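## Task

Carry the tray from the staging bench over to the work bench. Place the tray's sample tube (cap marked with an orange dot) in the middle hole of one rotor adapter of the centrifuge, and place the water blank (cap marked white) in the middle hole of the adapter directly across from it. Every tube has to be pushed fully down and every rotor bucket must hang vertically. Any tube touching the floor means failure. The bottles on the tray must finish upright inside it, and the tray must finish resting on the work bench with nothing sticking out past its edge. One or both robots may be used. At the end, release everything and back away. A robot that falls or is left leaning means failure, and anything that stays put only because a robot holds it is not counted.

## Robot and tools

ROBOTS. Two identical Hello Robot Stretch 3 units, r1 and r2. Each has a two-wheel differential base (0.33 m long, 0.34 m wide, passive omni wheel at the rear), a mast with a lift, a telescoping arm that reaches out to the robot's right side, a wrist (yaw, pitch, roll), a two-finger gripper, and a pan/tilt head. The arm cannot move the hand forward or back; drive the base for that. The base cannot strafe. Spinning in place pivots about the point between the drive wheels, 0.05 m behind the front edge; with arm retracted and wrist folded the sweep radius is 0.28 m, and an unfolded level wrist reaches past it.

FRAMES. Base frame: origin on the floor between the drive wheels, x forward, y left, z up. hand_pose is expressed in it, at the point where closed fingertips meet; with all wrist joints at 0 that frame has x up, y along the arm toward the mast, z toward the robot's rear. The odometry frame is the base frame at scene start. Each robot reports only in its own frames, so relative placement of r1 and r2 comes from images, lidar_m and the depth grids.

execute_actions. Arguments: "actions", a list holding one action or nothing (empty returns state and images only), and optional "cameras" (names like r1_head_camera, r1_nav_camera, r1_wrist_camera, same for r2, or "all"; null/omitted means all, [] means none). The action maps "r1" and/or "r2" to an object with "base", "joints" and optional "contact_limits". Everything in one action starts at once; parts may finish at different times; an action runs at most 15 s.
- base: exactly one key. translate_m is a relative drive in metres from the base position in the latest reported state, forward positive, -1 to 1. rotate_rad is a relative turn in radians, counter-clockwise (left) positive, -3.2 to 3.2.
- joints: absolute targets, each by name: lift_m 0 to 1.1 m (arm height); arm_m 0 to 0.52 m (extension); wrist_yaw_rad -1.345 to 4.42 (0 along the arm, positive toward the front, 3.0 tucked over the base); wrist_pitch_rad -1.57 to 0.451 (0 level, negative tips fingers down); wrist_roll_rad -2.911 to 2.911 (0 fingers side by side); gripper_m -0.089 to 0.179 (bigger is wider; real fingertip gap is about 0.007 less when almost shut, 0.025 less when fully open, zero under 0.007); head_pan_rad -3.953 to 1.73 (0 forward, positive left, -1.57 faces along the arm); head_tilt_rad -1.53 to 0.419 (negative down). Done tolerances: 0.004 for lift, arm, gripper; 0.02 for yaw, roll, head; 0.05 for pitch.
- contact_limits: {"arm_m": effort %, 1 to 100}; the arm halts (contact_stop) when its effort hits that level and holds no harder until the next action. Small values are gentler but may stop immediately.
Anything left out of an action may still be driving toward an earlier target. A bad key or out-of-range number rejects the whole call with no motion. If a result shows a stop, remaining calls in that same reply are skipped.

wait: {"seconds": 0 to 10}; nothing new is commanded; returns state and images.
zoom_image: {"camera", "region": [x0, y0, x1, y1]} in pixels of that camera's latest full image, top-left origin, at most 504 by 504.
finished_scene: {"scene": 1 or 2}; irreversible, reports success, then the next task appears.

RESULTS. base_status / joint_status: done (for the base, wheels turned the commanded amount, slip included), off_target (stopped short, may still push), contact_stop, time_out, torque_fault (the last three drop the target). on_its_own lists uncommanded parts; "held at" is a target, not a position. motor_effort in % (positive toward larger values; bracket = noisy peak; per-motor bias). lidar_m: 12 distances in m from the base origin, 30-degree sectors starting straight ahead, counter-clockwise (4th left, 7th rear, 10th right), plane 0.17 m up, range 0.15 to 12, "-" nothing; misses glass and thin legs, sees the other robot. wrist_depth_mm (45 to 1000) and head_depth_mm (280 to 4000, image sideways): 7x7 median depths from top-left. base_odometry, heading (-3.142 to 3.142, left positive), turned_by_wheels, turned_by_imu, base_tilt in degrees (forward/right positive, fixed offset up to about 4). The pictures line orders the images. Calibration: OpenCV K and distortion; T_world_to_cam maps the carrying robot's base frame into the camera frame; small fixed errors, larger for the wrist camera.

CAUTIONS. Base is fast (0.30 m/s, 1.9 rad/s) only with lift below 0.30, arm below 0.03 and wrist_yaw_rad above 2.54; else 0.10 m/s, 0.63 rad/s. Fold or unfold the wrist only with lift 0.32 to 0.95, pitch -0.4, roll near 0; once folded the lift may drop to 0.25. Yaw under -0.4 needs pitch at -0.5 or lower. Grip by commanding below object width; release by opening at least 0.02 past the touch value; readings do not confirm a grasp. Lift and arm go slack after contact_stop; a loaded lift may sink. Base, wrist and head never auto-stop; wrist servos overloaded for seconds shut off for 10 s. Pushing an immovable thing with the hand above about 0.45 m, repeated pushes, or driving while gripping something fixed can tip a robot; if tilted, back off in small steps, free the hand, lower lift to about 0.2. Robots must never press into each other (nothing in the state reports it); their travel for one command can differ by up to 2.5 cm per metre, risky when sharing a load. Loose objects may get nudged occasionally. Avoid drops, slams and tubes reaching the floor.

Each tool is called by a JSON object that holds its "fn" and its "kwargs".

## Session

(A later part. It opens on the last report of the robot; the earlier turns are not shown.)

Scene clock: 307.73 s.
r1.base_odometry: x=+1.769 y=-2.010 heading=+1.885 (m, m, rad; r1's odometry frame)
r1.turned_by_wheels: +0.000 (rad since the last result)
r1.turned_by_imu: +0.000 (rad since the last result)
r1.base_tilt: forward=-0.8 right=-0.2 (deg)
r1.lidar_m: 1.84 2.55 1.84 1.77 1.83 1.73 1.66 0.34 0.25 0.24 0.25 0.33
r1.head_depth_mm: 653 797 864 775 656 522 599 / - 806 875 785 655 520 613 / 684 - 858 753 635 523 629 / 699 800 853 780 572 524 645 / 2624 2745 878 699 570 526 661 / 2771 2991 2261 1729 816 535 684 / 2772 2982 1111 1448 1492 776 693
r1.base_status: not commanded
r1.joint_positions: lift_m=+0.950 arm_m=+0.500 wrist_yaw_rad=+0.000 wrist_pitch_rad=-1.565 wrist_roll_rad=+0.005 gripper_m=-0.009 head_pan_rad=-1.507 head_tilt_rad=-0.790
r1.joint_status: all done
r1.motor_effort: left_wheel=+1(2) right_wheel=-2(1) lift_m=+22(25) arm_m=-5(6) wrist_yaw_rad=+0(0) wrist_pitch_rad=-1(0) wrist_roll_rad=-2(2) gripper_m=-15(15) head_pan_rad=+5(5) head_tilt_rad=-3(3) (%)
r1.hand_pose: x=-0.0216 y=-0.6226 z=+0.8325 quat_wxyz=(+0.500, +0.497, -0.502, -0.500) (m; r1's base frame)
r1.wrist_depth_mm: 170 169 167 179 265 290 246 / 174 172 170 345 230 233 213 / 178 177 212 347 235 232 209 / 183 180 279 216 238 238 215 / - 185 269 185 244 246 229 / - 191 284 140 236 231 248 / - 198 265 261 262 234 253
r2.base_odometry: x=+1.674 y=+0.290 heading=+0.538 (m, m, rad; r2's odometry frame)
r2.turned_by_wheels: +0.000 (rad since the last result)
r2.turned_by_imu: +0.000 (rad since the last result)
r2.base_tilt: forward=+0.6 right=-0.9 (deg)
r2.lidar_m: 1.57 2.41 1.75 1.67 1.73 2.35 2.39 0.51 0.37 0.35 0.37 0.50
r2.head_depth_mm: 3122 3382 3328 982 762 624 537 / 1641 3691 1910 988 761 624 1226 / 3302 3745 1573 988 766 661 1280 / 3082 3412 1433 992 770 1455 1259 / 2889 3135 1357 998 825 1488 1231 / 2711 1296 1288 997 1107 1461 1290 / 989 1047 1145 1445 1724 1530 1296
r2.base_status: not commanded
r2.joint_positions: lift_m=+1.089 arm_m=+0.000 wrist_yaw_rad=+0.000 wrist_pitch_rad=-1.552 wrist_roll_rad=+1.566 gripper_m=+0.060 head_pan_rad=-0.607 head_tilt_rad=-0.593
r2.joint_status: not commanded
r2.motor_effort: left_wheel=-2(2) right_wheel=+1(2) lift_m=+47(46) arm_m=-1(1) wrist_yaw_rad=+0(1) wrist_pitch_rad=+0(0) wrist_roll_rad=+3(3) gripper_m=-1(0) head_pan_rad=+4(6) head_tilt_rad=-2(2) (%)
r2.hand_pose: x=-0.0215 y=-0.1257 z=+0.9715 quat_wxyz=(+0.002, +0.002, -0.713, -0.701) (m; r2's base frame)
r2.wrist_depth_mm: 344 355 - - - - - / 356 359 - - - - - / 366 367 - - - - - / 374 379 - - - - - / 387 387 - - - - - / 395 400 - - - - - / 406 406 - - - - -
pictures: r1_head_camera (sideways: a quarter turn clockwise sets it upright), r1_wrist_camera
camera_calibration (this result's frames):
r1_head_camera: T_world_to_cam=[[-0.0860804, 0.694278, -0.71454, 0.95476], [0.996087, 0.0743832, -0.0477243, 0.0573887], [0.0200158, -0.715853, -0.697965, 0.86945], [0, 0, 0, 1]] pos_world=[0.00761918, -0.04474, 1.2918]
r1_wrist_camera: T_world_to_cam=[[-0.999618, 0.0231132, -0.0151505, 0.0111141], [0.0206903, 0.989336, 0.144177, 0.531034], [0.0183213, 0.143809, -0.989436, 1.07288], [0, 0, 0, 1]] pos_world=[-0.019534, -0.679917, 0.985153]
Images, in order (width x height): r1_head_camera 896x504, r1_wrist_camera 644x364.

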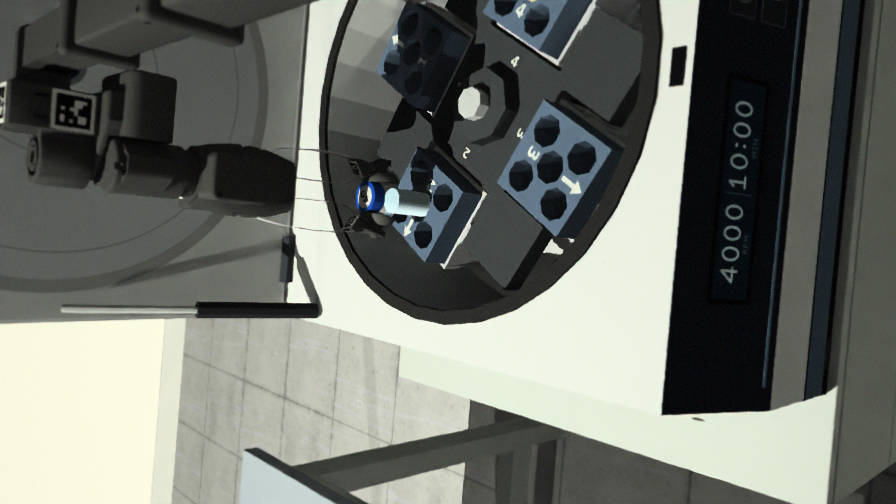

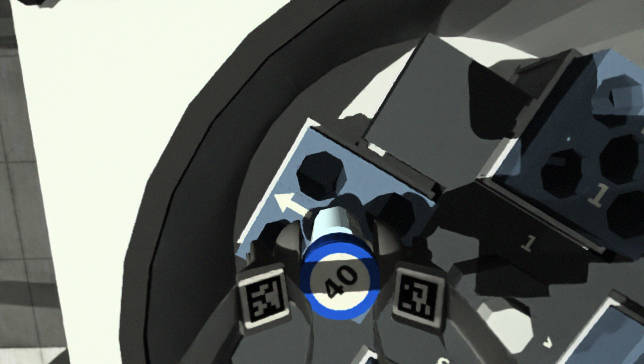

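In. Lower and release.

{"fn": "execute_actions", "kwargs": {"actions": [{"r1":{"joints":{"lift_m":0.92}}}], "cameras": ["r1_wrist_camera"]}}

{"fn": "execute_actions", "kwargs": {"actions": [{"r1":{"joints":{"gripper_m":0.05}}}], "cameras": []}}

{"fn": "execute_actions", "kwargs": {"actions": [{"r1":{"joints":{"lift_m":0.975}}}], "cameras": ["r1_wrist_camera","r1_head_camera"]}}

{"fn": "execute_actions", "kwargs": {"actions": [{"r1":{"joints":{"gripper_m":0.0}}}], "cameras": []}}

{"fn": "execute_actions", "kwargs": {"actions": [{"r1":{"joints":{"lift_m":0.93}}}], "cameras": ["r1_wrist_camera"]}}

Scene clock: 312.27 s.
r1.base_odometry: x=+1.769 y=-2.010 heading=+1.885 (m, m, rad; r1's odometry frame)
r1.turned_by_wheels: +0.000 (rad since the last result)
r1.turned_by_imu: +0.000 (rad since the last result)
r1.base_tilt: forward=-0.8 right=-0.2 (deg)
r1.lidar_m: 1.85 2.55 1.84 1.77 1.83 1.73 1.66 0.34 0.25 0.24 0.25 0.34
r1.head_depth_mm: 672 - 865 774 657 521 599 / 665 817 874 784 654 520 613 / 684 - 861 745 634 524 628 / 699 800 851 777 573 524 645 / 2665 2788 877 697 570 525 661 / 2766 2956 2265 1729 814 536 684 / 2781 2936 1112 1438 1497 779 693
r1.base_status: not commanded
r1.joint_positions: lift_m=+0.920 arm_m=+0.500 wrist_yaw_rad=+0.000 wrist_pitch_rad=-1.565 wrist_roll_rad=+0.005 gripper_m=-0.009 head_pan_rad=-1.507 head_tilt_rad=-0.790
r1.joint_status: all done
r1.motor_effort: left_wheel=+1(2) right_wheel=-2(2) lift_m=+21(25) arm_m=-4(5) wrist_yaw_rad=+0(0) wrist_pitch_rad=+0(1) wrist_roll_rad=-2(2) gripper_m=-15(15) head_pan_rad=+5(5) head_tilt_rad=-3(4) (%)
r1.hand_pose: x=-0.0216 y=-0.6226 z=+0.8025 quat_wxyz=(+0.500, +0.497, -0.502, -0.500) (m; r1's base frame)
r1.wrist_depth_mm: 141 140 136 180 245 272 234 / 144 143 146 314 203 201 197 / 147 146 212 324 207 204 180 / 151 150 263 196 209 212 186 / 155 156 257 183 216 214 203 / 158 175 280 141 195 212 218 / 162 184 255 226 227 198 222
r2.base_odometry: x=+1.674 y=+0.290 heading=+0.538 (m, m, rad; r2's odometry frame)
r2.turned_by_wheels: +0.000 (rad since the last result)
r2.turned_by_imu: +0.000 (rad since the last result)
r2.base_tilt: forward=+0.6 right=-0.7 (deg)
r2.lidar_m: 1.57 2.42 1.75 1.67 1.74 2.35 2.38 0.51 0.37 0.35 0.37 0.49
r2.head_depth_mm: 3182 3382 3298 980 763 624 538 / 1643 3606 1931 988 765 624 1232 / 3272 3752 1575 983 765 660 1280 / 3087 3429 1439 992 769 1452 1266 / 2881 3119 1363 991 823 1491 1236 / 2713 1301 1277 997 1100 1444 1293 / 991 1045 1137 1440 1718 1535 1294
r2.base_status: not commanded
r2.joint_positions: lift_m=+1.089 arm_m=+0.000 wrist_yaw_rad=+0.000 wrist_pitch_rad=-1.552 wrist_roll_rad=+1.566 gripper_m=+0.060 head_pan_rad=-0.607 head_tilt_rad=-0.593
r2.joint_status: not commanded
r2.motor_effort: left_wheel=-2(2) right_wheel=+1(2) lift_m=+46(46) arm_m=-1(1) wrist_yaw_rad=+0(1) wrist_pitch_rad=+0(0) wrist_roll_rad=+3(3) gripper_m=+1(1) head_pan_rad=+5(5) head_tilt_rad=-3(2) (%)
r2.hand_pose: x=-0.0215 y=-0.1257 z=+0.9715 quat_wxyz=(+0.002, +0.002, -0.713, -0.701) (m; r2's base frame)
r2.wrist_depth_mm: 346 353 - - - - - / 356 360 - - - - - / 364 370 - - - - - / 375 376 - - - - - / 383 393 - - - - - / 398 397 - - - - - / 407 406 - - - - -
pictures: r1_wrist_camera
camera_calibration (this result's frames):
r1_wrist_camera: T_world_to_cam=[[-0.999618, 0.0231138, -0.0151505, 0.0106599], [0.0206909, 0.989336, 0.144177, 0.535347], [0.0183214, 0.143809, -0.989436, 1.04321], [0, 0, 0, 1]] pos_world=[-0.0195341, -0.679907, 0.955166]
Images, in order (width x height): r1_wrist_camera 644x364.

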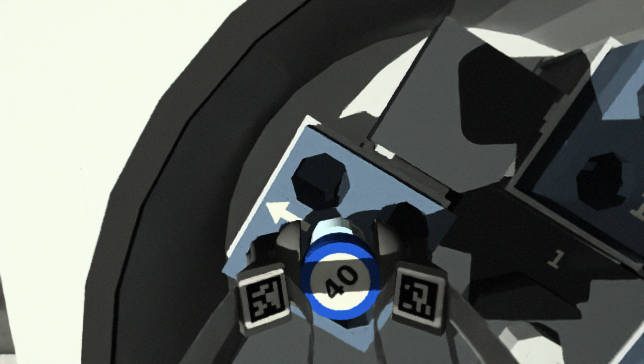

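Scene clock: 313.37 s.
r1.base_odometry: x=+1.769 y=-2.010 heading=+1.885 (m, m, rad; r1's odometry frame)
r1.turned_by_wheels: +0.000 (rad since the last result)
r1.turned_by_imu: +0.000 (rad since the last result)
r1.base_tilt: forward=-0.8 right=-0.3 (deg)
r1.lidar_m: 1.85 2.55 1.85 1.77 1.83 1.73 1.66 0.34 0.25 0.24 0.25 0.33
r1.head_depth_mm: 671 - 864 774 657 522 599 / 665 819 874 786 654 521 613 / 683 - 859 752 633 524 628 / 699 800 856 776 572 525 644 / 2657 2779 878 698 569 525 661 / 2748 2956 2279 1728 814 536 685 / 2772 2973 1110 1447 1489 778 693
r1.base_status: not commanded
r1.joint_positions: lift_m=+0.920 arm_m=+0.500 wrist_yaw_rad=+0.000 wrist_pitch_rad=-1.565 wrist_roll_rad=+0.005 gripper_m=+0.050 head_pan_rad=-1.507 head_tilt_rad=-0.790
r1.joint_status: all done
r1.motor_effort: left_wheel=+1(2) right_wheel=-1(2) lift_m=+21(21) arm_m=-5(5) wrist_yaw_rad=+0(0) wrist_pitch_rad=+0(0) wrist_roll_rad=-2(2) gripper_m=+1(77) head_pan_rad=+5(5) head_tilt_rad=-3(3) (%)
r1.hand_pose: x=-0.0216 y=-0.6226 z=+0.8025 quat_wxyz=(+0.500, +0.497, -0.502, -0.500) (m; r1's base frame)
r1.wrist_depth_mm: 141 140 137 180 245 275 239 / 144 144 145 310 204 202 196 / 148 146 212 318 205 206 178 / 151 149 266 197 208 210 185 / 155 154 264 186 214 214 205 / 158 175 282 164 - 212 220 / 163 183 230 228 227 202 222
r2.base_odometry: x=+1.674 y=+0.290 heading=+0.538 (m, m, rad; r2's odometry frame)
r2.turned_by_wheels: +0.000 (rad since the last result)
r2.turned_by_imu: +0.000 (rad since the last result)
r2.base_tilt: forward=+0.8 right=-0.7 (deg)
r2.lidar_m: 1.57 2.41 1.75 1.67 1.73 2.35 2.38 0.51 0.37 0.36 0.37 0.50
r2.head_depth_mm: 3152 3337 3310 986 763 624 539 / 1648 3625 1914 985 764 624 1229 / 3307 3735 1565 983 768 659 1277 / 3137 3470 1433 993 766 1455 1258 / 2891 3164 1360 991 825 1492 1235 / 2748 1294 1287 1001 1106 1459 1297 / 991 1045 1133 1446 1721 1533 1296
r2.base_status: not commanded
r2.joint_positions: lift_m=+1.089 arm_m=+0.000 wrist_yaw_rad=+0.000 wrist_pitch_rad=-1.552 wrist_roll_rad=+1.566 gripper_m=+0.060 head_pan_rad=-0.607 head_tilt_rad=-0.593
r2.joint_status: not commanded
r2.motor_effort: left_wheel=-2(3) right_wheel=+2(2) lift_m=+46(46) arm_m=-1(1) wrist_yaw_rad=+0(0) wrist_pitch_rad=+0(0) wrist_roll_rad=+3(3) gripper_m=+0(0) head_pan_rad=+5(5) head_tilt_rad=-2(2) (%)
r2.hand_pose: x=-0.0215 y=-0.1257 z=+0.9715 quat_wxyz=(+0.002, +0.002, -0.713, -0.701) (m; r2's base frame)
r2.wrist_depth_mm: 345 352 - - - - - / 355 357 - - - - - / 367 367 - - - - - / 375 380 - - - - - / 385 388 - - - - - / 395 397 - - - - - / 407 405 - - - - -
pictures: none
No camera images: the call's "cameras" was empty. Leave "cameras" out to get every camera's image.

Scene clock: 314.70 s.
r1.base_odometry: x=+1.769 y=-2.010 heading=+1.885 (m, m, rad; r1's odometry frame)
r1.turned_by_wheels: +0.000 (rad since the last result)
r1.turned_by_imu: +0.000 (rad since the last result)
r1.base_tilt: forward=-0.7 right=-0.3 (deg)
r1.lidar_m: 1.85 2.55 1.84 1.77 1.84 1.74 1.66 0.34 0.25 0.24 0.25 0.33
r1.head_depth_mm: - 794 863 773 656 522 599 / - 793 872 785 654 520 614 / 695 - 876 759 635 523 628 / 699 799 856 781 573 525 645 / 2619 2770 875 699 569 524 661 / 2748 2950 2259 1726 818 535 683 / 2770 2940 1112 1439 1491 779 694
r1.base_status: not commanded
r1.joint_positions: lift_m=+0.975 arm_m=+0.500 wrist_yaw_rad=+0.000 wrist_pitch_rad=-1.565 wrist_roll_rad=+0.005 gripper_m=+0.050 head_pan_rad=-1.507 head_tilt_rad=-0.790
r1.joint_status: all done
r1.motor_effort: left_wheel=+2(1) right_wheel=-2(1) lift_m=+26(29) arm_m=-5(5) wrist_yaw_rad=+0(0) wrist_pitch_rad=-1(0) wrist_roll_rad=-2(2) gripper_m=+1(0) head_pan_rad=+5(5) head_tilt_rad=-3(3) (%)
r1.hand_pose: x=-0.0216 y=-0.6226 z=+0.8572 quat_wxyz=(+0.500, +0.497, -0.502, -0.500) (m; r1's base frame)
r1.wrist_depth_mm: 194 192 191 189 271 289 246 / 1000 196 194 354 256 272 242 / - 202 212 373 261 256 233 / - 206 280 241 263 262 238 / - 211 276 244 267 269 270 / - 218 283 279 - 255 276 / - 221 291 289 287 280 263
r2.base_odometry: x=+1.674 y=+0.290 heading=+0.538 (m, m, rad; r2's odometry frame)
r2.turned_by_wheels: +0.000 (rad since the last result)
r2.turned_by_imu: +0.000 (rad since the last result)
r2.base_tilt: forward=+0.7 right=-0.8 (deg)
r2.lidar_m: 1.57 2.41 1.75 1.68 1.73 2.34 2.39 0.51 0.37 0.35 0.37 0.50
r2.head_depth_mm: 3139 3334 3295 980 764 625 538 / 1633 3679 1917 983 766 625 1233 / 3339 3732 1573 988 768 660 1285 / 3109 3392 1444 991 765 1445 1261 / 2902 3128 1349 992 824 1483 1239 / 2651 1666 1281 996 1098 1456 1288 / 991 1043 1140 1442 1730 1542 1294
r2.base_status: not commanded
r2.joint_positions: lift_m=+1.089 arm_m=+0.000 wrist_yaw_rad=+0.000 wrist_pitch_rad=-1.552 wrist_roll_rad=+1.566 gripper_m=+0.060 head_pan_rad=-0.607 head_tilt_rad=-0.593
r2.joint_status: not commanded
r2.motor_effort: left_wheel=-2(2) right_wheel=+2(2) lift_m=+46(46) arm_m=-1(1) wrist_yaw_rad=+0(0) wrist_pitch_rad=+0(0) wrist_roll_rad=+3(3) gripper_m=+1(0) head_pan_rad=+5(5) head_tilt_rad=-2(2) (%)
r2.hand_pose: x=-0.0215 y=-0.1257 z=+0.9715 quat_wxyz=(+0.002, +0.002, -0.713, -0.701) (m; r2's base frame)
r2.wrist_depth_mm: 347 350 - - - - - / 357 358 - - - - - / 366 367 - - - - - / 375 375 - - - - - / 384 387 - - - - - / 398 399 - - - - - / 409 407 - - - - -
pictures: r1_head_camera (sideways: a quarter turn clockwise sets it upright), r1_wrist_camera
camera_calibration (this result's frames):
r1_head_camera: T_world_to_cam=[[-0.0860802, 0.694278, -0.71454, 0.95476], [0.996087, 0.0743829, -0.0477243, 0.0573887], [0.0200157, -0.715853, -0.697965, 0.86945], [0, 0, 0, 1]] pos_world=[0.00761917, -0.04474, 1.2918]
r1_wrist_camera: T_world_to_cam=[[-0.999618, 0.0231151, -0.0151505, 0.0114899], [0.0206922, 0.989335, 0.144177, 0.527456], [0.0183216, 0.143809, -0.989436, 1.09736], [0, 0, 0, 1]] pos_world=[-0.0195341, -0.679907, 1.0099]
Images, in order (width x height): r1_head_camera 896x504, r1_wrist_camera 644x364.

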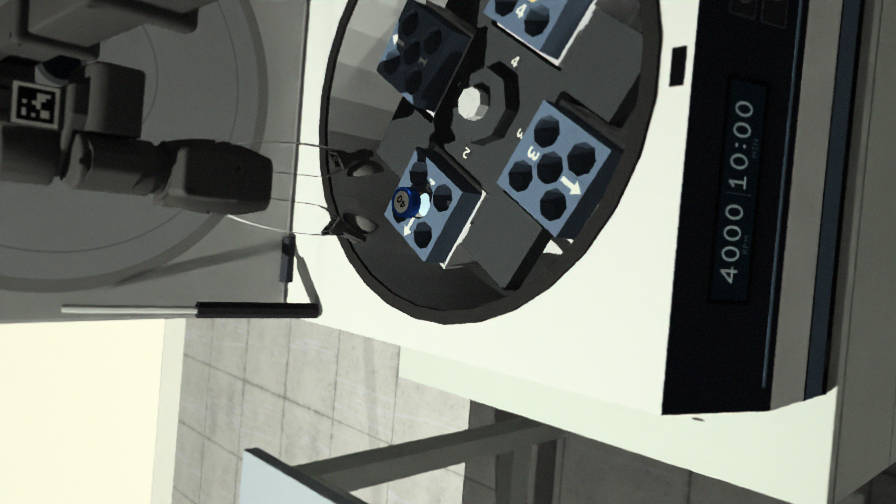

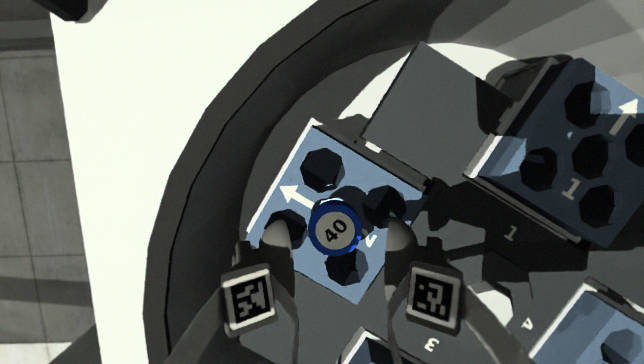

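Scene clock: 315.70 s.
r1.base_odometry: x=+1.769 y=-2.010 heading=+1.885 (m, m, rad; r1's odometry frame)
r1.turned_by_wheels: +0.000 (rad since the last result)
r1.turned_by_imu: +0.000 (rad since the last result)
r1.base_tilt: forward=-0.8 right=-0.2 (deg)
r1.lidar_m: 1.84 2.55 1.84 1.77 1.83 1.73 1.66 0.34 0.25 0.24 0.25 0.33
r1.head_depth_mm: - 793 865 771 656 521 598 / - 795 872 783 653 520 614 / 695 - 883 762 633 523 627 / 700 800 851 781 572 524 645 / 2653 2779 875 699 570 524 660 / 2729 2964 2268 1723 814 537 684 / 2757 2933 1111 1446 1484 781 692
r1.base_status: not commanded
r1.joint_positions: lift_m=+0.975 arm_m=+0.500 wrist_yaw_rad=+0.000 wrist_pitch_rad=-1.565 wrist_roll_rad=+0.005 gripper_m=+0.000 head_pan_rad=-1.507 head_tilt_rad=-0.790
r1.joint_status: all done
r1.motor_effort: left_wheel=+2(1) right_wheel=-2(1) lift_m=+27(26) arm_m=-5(5) wrist_yaw_rad=+0(1) wrist_pitch_rad=+0(1) wrist_roll_rad=-2(2) gripper_m=-2(79) head_pan_rad=+5(4) head_tilt_rad=-3(4) (%)
r1.hand_pose: x=-0.0216 y=-0.6226 z=+0.8572 quat_wxyz=(+0.500, +0.497, -0.502, -0.500) (m; r1's base frame)
r1.wrist_depth_mm: 194 192 190 190 272 288 247 / 982 197 193 352 256 274 241 / - 200 211 373 259 255 232 / - 207 279 241 266 262 236 / - 210 275 245 271 267 269 / - 216 329 - 257 257 277 / - 222 289 289 285 281 261
r2.base_odometry: x=+1.674 y=+0.290 heading=+0.538 (m, m, rad; r2's odometry frame)
r2.turned_by_wheels: +0.000 (rad since the last result)
r2.turned_by_imu: +0.000 (rad since the last result)
r2.base_tilt: forward=+0.5 right=-0.9 (deg)
r2.lidar_m: 1.57 2.41 1.74 1.68 1.73 2.35 2.38 0.51 0.37 0.36 0.37 0.50
r2.head_depth_mm: 3158 3385 3312 978 761 622 539 / 1631 3657 1920 985 766 625 1228 / 3307 3667 1559 985 767 660 1283 / 3077 3383 1437 989 768 1447 1261 / 2910 3130 1358 996 827 1494 1238 / 2683 1359 1284 1000 1100 1450 1294 / 988 1046 1138 1454 1724 1528 1293
r2.base_status: not commanded
r2.joint_positions: lift_m=+1.089 arm_m=+0.000 wrist_yaw_rad=+0.000 wrist_pitch_rad=-1.552 wrist_roll_rad=+1.566 gripper_m=+0.060 head_pan_rad=-0.607 head_tilt_rad=-0.593
r2.joint_status: not commanded
r2.motor_effort: left_wheel=-2(2) right_wheel=+1(2) lift_m=+47(46) arm_m=-1(1) wrist_yaw_rad=+0(1) wrist_pitch_rad=+0(0) wrist_roll_rad=+3(3) gripper_m=+0(0) head_pan_rad=+5(5) head_tilt_rad=-2(3) (%)
r2.hand_pose: x=-0.0215 y=-0.1257 z=+0.9715 quat_wxyz=(+0.002, +0.002, -0.713, -0.701) (m; r2's base frame)
r2.wrist_depth_mm: 346 351 - - - - - / 355 358 - - - - - / 365 367 - - - - - / 375 376 - - - - - / 388 388 - - - - - / 396 396 - - - - - / 406 404 - - - - -
pictures: none
No camera images: the call's "cameras" was empty. Leave "cameras" out to get every camera's image.

Scene clock: 317.33 s.
r1.base_odometry: x=+1.769 y=-2.010 heading=+1.885 (m, m, rad; r1's odometry frame)
r1.turned_by_wheels: +0.000 (rad since the last result)
r1.turned_by_imu: +0.000 (rad since the last result)
r1.base_tilt: forward=-0.7 right=-0.3 (deg)
r1.lidar_m: 1.85 2.55 1.85 1.77 1.83 1.73 1.66 0.34 0.25 0.24 0.25 0.33
r1.head_depth_mm: 662 797 862 771 658 522 600 / - 813 874 784 644 521 613 / 678 - 860 751 635 524 630 / 699 800 855 782 571 525 646 / 2649 2780 880 697 570 524 663 / 2786 2971 2276 1737 815 536 682 / 2776 2976 1114 1442 1489 780 694
r1.base_status: not commanded
r1.joint_positions: lift_m=+0.940 arm_m=+0.500 wrist_yaw_rad=+0.000 wrist_pitch_rad=-1.566 wrist_roll_rad=+0.005 gripper_m=+0.000 head_pan_rad=-1.507 head_tilt_rad=-0.791
r1.joint_status: lift_m contact_stop (moved -0.035 of -0.045)
r1.on_its_own: lift_m is slack since a contact_stop, until your next command for it (your +0.930 is given up)
r1.motor_effort: left_wheel=+1(1) right_wheel=-2(2) lift_m=+22(21) arm_m=-5(5) wrist_yaw_rad=+0(0) wrist_pitch_rad=+0(1) wrist_roll_rad=-2(2) gripper_m=-1(2) head_pan_rad=+5(5) head_tilt_rad=-3(3) (%)
r1.hand_pose: x=-0.0216 y=-0.6224 z=+0.8221 quat_wxyz=(+0.500, +0.498, -0.502, -0.500) (m; r1's base frame)
r1.wrist_depth_mm: 160 160 159 179 259 288 242 / 163 163 162 331 223 222 207 / 168 166 210 340 225 223 199 / 173 169 277 210 231 229 209 / 177 174 252 207 236 236 228 / 182 179 312 - 239 221 239 / - 184 260 251 250 213 243
r2.base_odometry: x=+1.674 y=+0.290 heading=+0.538 (m, m, rad; r2's odometry frame)
r2.turned_by_wheels: +0.000 (rad since the last result)
r2.turned_by_imu: +0.000 (rad since the last result)
r2.base_tilt: forward=+0.7 right=-0.7 (deg)
r2.lidar_m: 1.57 2.41 1.75 1.67 1.73 2.35 2.38 0.51 0.37 0.35 0.37 0.50
r2.head_depth_mm: 3115 3390 3287 980 762 625 539 / 1639 3593 1895 984 764 625 1220 / 3341 3680 1569 990 765 661 1277 / 3060 3368 1440 994 770 1448 1259 / 2903 3104 1364 997 823 1493 1235 / 2680 1306 1286 1001 1102 1460 1294 / 988 1044 1139 1441 1723 1538 1292
r2.base_status: not commanded
r2.joint_positions: lift_m=+1.089 arm_m=+0.000 wrist_yaw_rad=+0.000 wrist_pitch_rad=-1.552 wrist_roll_rad=+1.566 gripper_m=+0.060 head_pan_rad=-0.607 head_tilt_rad=-0.593
r2.joint_status: not commanded
r2.motor_effort: left_wheel=-2(2) right_wheel=+1(2) lift_m=+46(46) arm_m=-1(1) wrist_yaw_rad=+0(0) wrist_pitch_rad=+0(0) wrist_roll_rad=+3(3) gripper_m=+0(0) head_pan_rad=+5(5) head_tilt_rad=-2(3) (%)
r2.hand_pose: x=-0.0215 y=-0.1257 z=+0.9715 quat_wxyz=(+0.002, +0.002, -0.713, -0.701) (m; r2's base frame)
r2.wrist_depth_mm: 349 352 - - - - - / 354 359 - - - - - / 366 369 - - - - - / 374 377 - - - - - / 386 386 - - - - - / 394 395 - - - - - / 409 405 - - - - -
pictures: r1_wrist_camera
camera_calibration (this result's frames):
r1_wrist_camera: T_world_to_cam=[[-0.999618, 0.0231217, -0.0151341, 0.0109438], [0.020688, 0.989232, 0.144885, 0.531692], [0.0183211, 0.144517, -0.989333, 1.06292], [0, 0, 0, 1]] pos_world=[-0.019534, -0.67983, 0.974713]
Images, in order (width x height): r1_wrist_camera 644x364.

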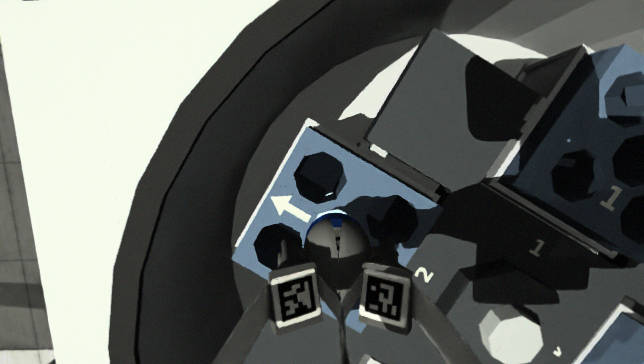

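Same seat depth. Retreat.

{"fn": "execute_actions", "kwargs": {"actions": [{"r1":{"joints":{"lift_m":1.08}}}], "cameras": []}}

{"fn": "execute_actions", "kwargs": {"actions": [{"r1":{"joints":{"arm_m":0.0}}}], "cameras": ["r1_head_camera","r1_nav_camera","r2_nav_camera"]}}

Scene clock: 320.57 s.
r1.base_odometry: x=+1.769 y=-2.010 heading=+1.885 (m, m, rad; r1's odometry frame)
r1.turned_by_wheels: +0.000 (rad since the last result)
r1.turned_by_imu: +0.000 (rad since the last result)
r1.base_tilt: forward=-0.7 right=-0.2 (deg)
r1.lidar_m: 1.84 2.55 1.84 1.77 1.83 1.73 1.66 0.34 0.25 0.24 0.25 0.33
r1.head_depth_mm: 684 780 864 772 658 522 599 / 688 787 874 783 643 520 613 / 684 794 874 762 633 524 630 / 700 802 853 782 571 524 646 / 2656 2779 876 698 570 525 661 / 2739 2967 2277 1730 815 536 685 / 2777 2937 1116 1437 1491 779 693
r1.base_status: not commanded
r1.joint_positions: lift_m=+1.080 arm_m=+0.500 wrist_yaw_rad=+0.000 wrist_pitch_rad=-1.566 wrist_roll_rad=+0.005 gripper_m=+0.000 head_pan_rad=-1.507 head_tilt_rad=-0.791
r1.joint_status: all done
r1.motor_effort: left_wheel=+1(2) right_wheel=-1(1) lift_m=+26(27) arm_m=-5(5) wrist_yaw_rad=+0(0) wrist_pitch_rad=+0(0) wrist_roll_rad=-2(2) gripper_m=-2(1) head_pan_rad=+5(5) head_tilt_rad=-3(5) (%)
r1.hand_pose: x=-0.0216 y=-0.6224 z=+0.9622 quat_wxyz=(+0.500, +0.498, -0.502, -0.500) (m; r1's base frame)
r1.wrist_depth_mm: - 290 291 290 287 289 283 / - - 299 350 424 386 308 / - - 304 481 364 339 346 / - - 317 344 370 357 367 / - - 355 353 356 376 383 / - - 336 - 367 369 388 / 591 - 337 407 384 374 369
r2.base_odometry: x=+1.674 y=+0.290 heading=+0.538 (m, m, rad; r2's odometry frame)
r2.turned_by_wheels: +0.000 (rad since the last result)
r2.turned_by_imu: +0.000 (rad since the last result)
r2.base_tilt: forward=+0.6 right=-0.9 (deg)
r2.lidar_m: 1.57 2.41 1.75 1.67 1.73 2.35 2.38 0.51 0.37 0.35 0.37 0.50
r2.head_depth_mm: 3166 3322 3319 979 762 621 540 / 1677 3647 1916 986 763 625 1228 / 3364 3723 1572 986 769 662 1285 / 3075 3464 1430 990 769 1449 1261 / 2910 3152 1363 993 823 1491 1238 / 1210 2891 1292 997 1100 1455 1293 / 989 1039 1143 1442 1727 1524 1295
r2.base_status: not commanded
r2.joint_positions: lift_m=+1.089 arm_m=+0.000 wrist_yaw_rad=+0.000 wrist_pitch_rad=-1.552 wrist_roll_rad=+1.566 gripper_m=+0.060 head_pan_rad=-0.607 head_tilt_rad=-0.593
r2.joint_status: not commanded
r2.motor_effort: left_wheel=-3(2) right_wheel=+2(1) lift_m=+46(46) arm_m=-1(1) wrist_yaw_rad=+0(0) wrist_pitch_rad=+0(0) wrist_roll_rad=+3(3) gripper_m=+0(1) head_pan_rad=+5(5) head_tilt_rad=-2(2) (%)
r2.hand_pose: x=-0.0215 y=-0.1257 z=+0.9715 quat_wxyz=(+0.002, +0.002, -0.713, -0.701) (m; r2's base frame)
r2.wrist_depth_mm: 346 350 - - - - - / 356 362 - - - - - / 365 368 - - - - - / 374 379 - - - - - / 383 387 - - - - - / 395 399 - - - - - / 407 406 - - - - -
pictures: none
No camera images: the call's "cameras" was empty. Leave "cameras" out to get every camera's image.

Scene clock: 325.43 s.
r1.base_odometry: x=+1.769 y=-2.010 heading=+1.885 (m, m, rad; r1's odometry frame)
r1.turned_by_wheels: +0.000 (rad since the last result)
r1.turned_by_imu: +0.000 (rad since the last result)
r1.base_tilt: forward=-0.7 right=-0.4 (deg)
r1.lidar_m: 1.85 2.54 1.85 1.77 1.83 1.73 1.66 0.34 0.25 0.24 0.25 0.33
r1.head_depth_mm: - - - - - - - / - - - - - - - / 694 795 866 - - - - / 700 802 854 799 572 - 609 / 2634 2762 879 698 570 524 663 / 2758 2952 2271 1732 814 536 684 / 2779 2975 1111 1439 1488 779 694
r1.base_status: not commanded
r1.joint_positions: lift_m=+1.080 arm_m=+0.000 wrist_yaw_rad=+0.000 wrist_pitch_rad=-1.566 wrist_roll_rad=+0.005 gripper_m=+0.000 head_pan_rad=-1.507 head_tilt_rad=-0.791
r1.joint_status: all done
r1.motor_effort: left_wheel=+0(1) right_wheel=-1(1) lift_m=+26(26) arm_m=-6(5) wrist_yaw_rad=-1(0) wrist_pitch_rad=-1(0) wrist_roll_rad=-2(2) gripper_m=-1(2) head_pan_rad=+5(5) head_tilt_rad=-3(4) (%)
r1.hand_pose: x=-0.0216 y=-0.1225 z=+0.9622 quat_wxyz=(+0.500, +0.498, -0.502, -0.500) (m; r1's base frame)
r1.wrist_depth_mm: - - 311 312 316 319 326 / 572 703 409 419 454 475 531 / - - - - - - - / - - - - - - - / - - - - - - - / - - - - - - - / - - - - - - -
r2.base_odometry: x=+1.674 y=+0.290 heading=+0.538 (m, m, rad; r2's odometry frame)
r2.turned_by_wheels: +0.000 (rad since the last result)
r2.turned_by_imu: +0.000 (rad since the last result)
r2.base_tilt: forward=+0.8 right=-0.9 (deg)
r2.lidar_m: 1.57 2.41 1.75 1.68 1.73 2.35 2.38 0.51 0.37 0.35 0.37 0.50
r2.head_depth_mm: 3172 3365 3289 977 762 623 539 / 1674 3627 1909 987 764 625 1227 / 1498 3669 1564 988 765 660 1280 / 3133 3444 1438 988 766 1446 1265 / 2936 3151 1364 997 824 1486 1239 / 2779 2943 1285 1000 1097 1462 1296 / 988 1047 1138 1441 1723 1528 1302
r2.base_status: not commanded
r2.joint_positions: lift_m=+1.089 arm_m=+0.000 wrist_yaw_rad=+0.000 wrist_pitch_rad=-1.552 wrist_roll_rad=+1.566 gripper_m=+0.060 head_pan_rad=-0.607 head_tilt_rad=-0.593
r2.joint_status: not commanded
r2.motor_effort: left_wheel=-2(2) right_wheel=+2(2) lift_m=+46(46) arm_m=-1(1) wrist_yaw_rad=+0(1) wrist_pitch_rad=+0(0) wrist_roll_rad=+3(3) gripper_m=-1(0) head_pan_rad=+4(5) head_tilt_rad=-3(3) (%)
r2.hand_pose: x=-0.0215 y=-0.1257 z=+0.9715 quat_wxyz=(+0.002, +0.002, -0.713, -0.701) (m; r2's base frame)
r2.wrist_depth_mm: 346 352 - - - - - / 354 359 - - - - - / 367 366 - - - - - / 374 378 - - - - - / 388 390 - - - - - / 394 399 - - - - - / 407 408 - - - - -
pictures: r1_head_camera (sideways: a quarter turn clockwise sets it upright), r1_nav_camera (sideways: a quarter turn counterclockwise sets it upright), r2_nav_camera (sideways: a quarter turn counterclockwise sets it upright)
camera_calibration (this result's frames):
r1_head_camera: T_world_to_cam=[[-0.0862747, 0.694539, -0.714263, 0.9544], [0.996067, 0.0746549, -0.04772, 0.0573832], [0.0201798, -0.715571, -0.698249, 0.869818], [0, 0, 0, 1]] pos_world=[0.00763028, -0.0447356, 1.29178]
r1_nav_camera: T_world_to_cam=[[0.0317415, -0.706375, 0.707126, -0.880115], [-0.996449, -0.0775624, -0.0327513, 0.100697], [0.0779811, -0.703576, -0.706329, 0.879383], [0, 0, 0, 1]] pos_world=[0.0597007, 0.00483122, 1.24678]
r2_nav_camera: T_world_to_cam=[[0.446874, -0.284183, 0.848259, -1.06765], [-0.538221, -0.842803, 0.00118702, 0.0531721], [0.714578, -0.457081, -0.52958, 0.644767], [0, 0, 0, 1]] pos_world=[0.0449875, 0.0361166, 1.24704]
Images, in order (width x height): r1_head_camera 896x504, r1_nav_camera 672x504, r2_nav_camera 672x504.

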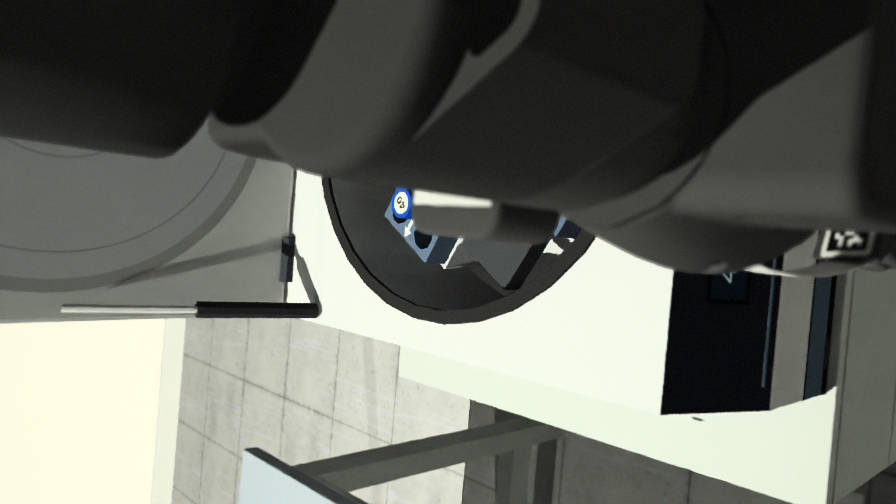

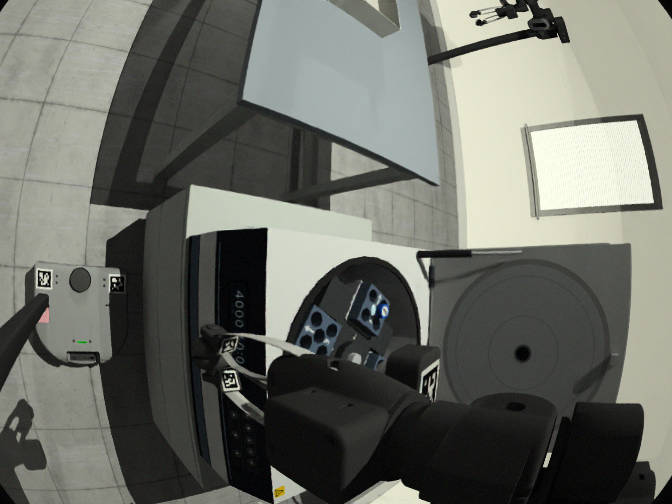

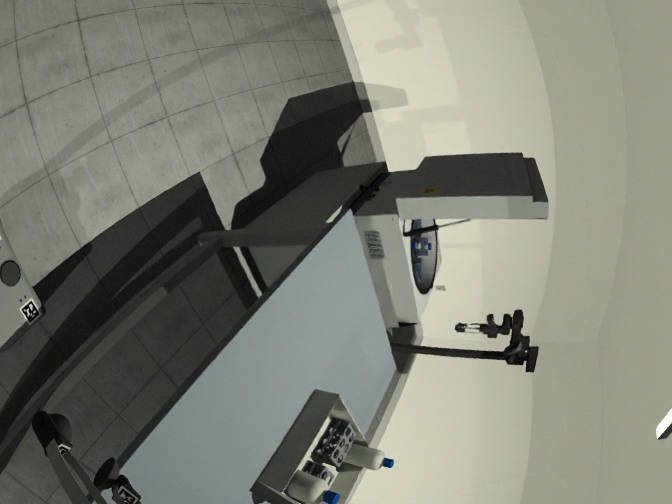

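{"fn": "execute_actions", "kwargs": {"actions": [{"r1":{"base":{"translate_m":0.45}}}], "cameras": ["r1_nav_camera"]}}

{"fn": "finished_scene", "kwargs": {"scene": 1}}

Scene clock: 334.53 s.
r1.base_odometry: x=+1.630 y=-1.582 heading=+1.885 (m, m, rad; r1's odometry frame)
r1.turned_by_wheels: +0.000 (rad since the last result)
r1.turned_by_imu: +0.003 (rad since the last result)
r1.base_tilt: forward=-0.7 right=-0.2 (deg)
r1.lidar_m: 1.40 2.56 1.85 1.78 1.83 2.20 0.95 0.33 0.31 0.26 0.95 1.29
r1.head_depth_mm: - - - - - - - / - - - - - - - / 2685 2958 970 - - - - / 2712 2931 931 770 628 - 1155 / 2728 2936 925 743 623 536 1145 / 2740 2927 914 739 620 533 1158 / 2774 2968 911 736 615 531 1152
r1.base_status: done
r1.joint_positions: lift_m=+1.080 arm_m=+0.000 wrist_yaw_rad=+0.000 wrist_pitch_rad=-1.566 wrist_roll_rad=+0.005 gripper_m=+0.000 head_pan_rad=-1.507 head_tilt_rad=-0.791
r1.joint_status: not commanded
r1.motor_effort: left_wheel=+0(3) right_wheel=-1(2) lift_m=+26(26) arm_m=-6(6) wrist_yaw_rad=+0(0) wrist_pitch_rad=+0(0) wrist_roll_rad=-2(2) gripper_m=-1(1) head_pan_rad=+5(5) head_tilt_rad=-4(4) (%)
r1.hand_pose: x=-0.0216 y=-0.1225 z=+0.9622 quat_wxyz=(+0.500, +0.498, -0.502, -0.500) (m; r1's base frame)
r1.wrist_depth_mm: 338 334 331 331 538 520 377 / 345 338 342 343 615 532 463 / - - - - - - - / - - - - - - - / - - - - - - - / - - - - - - - / - - - - - - -
r2.base_odometry: x=+1.674 y=+0.290 heading=+0.538 (m, m, rad; r2's odometry frame)
r2.turned_by_wheels: +0.000 (rad since the last result)
r2.turned_by_imu: +0.000 (rad since the last result)
r2.base_tilt: forward=+0.7 right=-1.0 (deg)
r2.lidar_m: 1.57 2.41 1.74 1.68 1.74 2.35 2.39 0.51 0.37 0.35 0.37 0.50
r2.head_depth_mm: 1161 3386 3295 980 762 624 538 / 3398 3745 3325 982 762 625 1226 / 3441 3695 1569 989 767 659 1286 / 3161 3441 1442 990 769 1453 1262 / 2901 3140 1355 991 824 1476 1233 / 2766 2970 1284 998 1098 1460 1299 / 991 1045 1135 1439 1719 1529 1298
r2.base_status: not commanded
r2.joint_positions: lift_m=+1.089 arm_m=+0.000 wrist_yaw_rad=+0.000 wrist_pitch_rad=-1.552 wrist_roll_rad=+1.566 gripper_m=+0.060 head_pan_rad=-0.607 head_tilt_rad=-0.593
r2.joint_status: not commanded
r2.motor_effort: left_wheel=-2(2) right_wheel=+1(2) lift_m=+46(46) arm_m=-1(1) wrist_yaw_rad=+0(1) wrist_pitch_rad=+0(0) wrist_roll_rad=+3(3) gripper_m=+0(0) head_pan_rad=+5(5) head_tilt_rad=-2(3) (%)
r2.hand_pose: x=-0.0215 y=-0.1257 z=+0.9715 quat_wxyz=(+0.002, +0.002, -0.713, -0.701) (m; r2's base frame)
r2.wrist_depth_mm: 346 350 - - - - - / 356 358 - - - - - / 366 367 - - - - - / 377 376 - - - - - / 384 385 - - - - - / 395 397 - - - - - / 409 406 - - - - -
pictures: r1_nav_camera (sideways: a quarter turn counterclockwise sets it upright)
camera_calibration (this result's frames):
r1_nav_camera: T_world_to_cam=[[0.0317414, -0.706375, 0.707126, -0.880115], [-0.996449, -0.0775623, -0.0327513, 0.100697], [0.077981, -0.703576, -0.706329, 0.879382], [0, 0, 0, 1]] pos_world=[0.0597007, 0.0048312, 1.24678]
Images, in order (width x height): r1_nav_camera 672x504.

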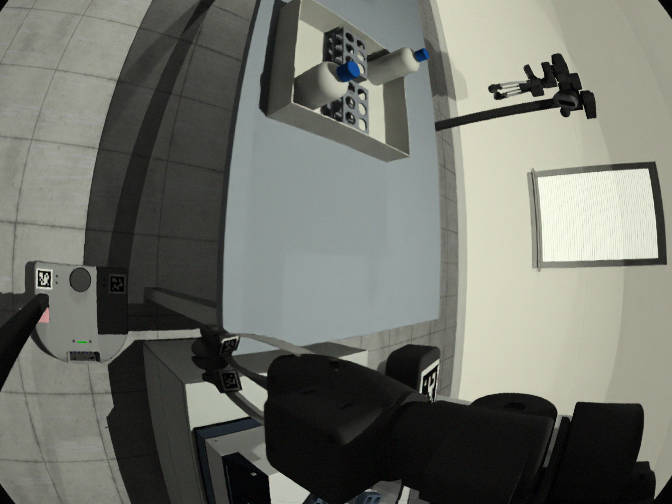

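The scene is finished: the task was done.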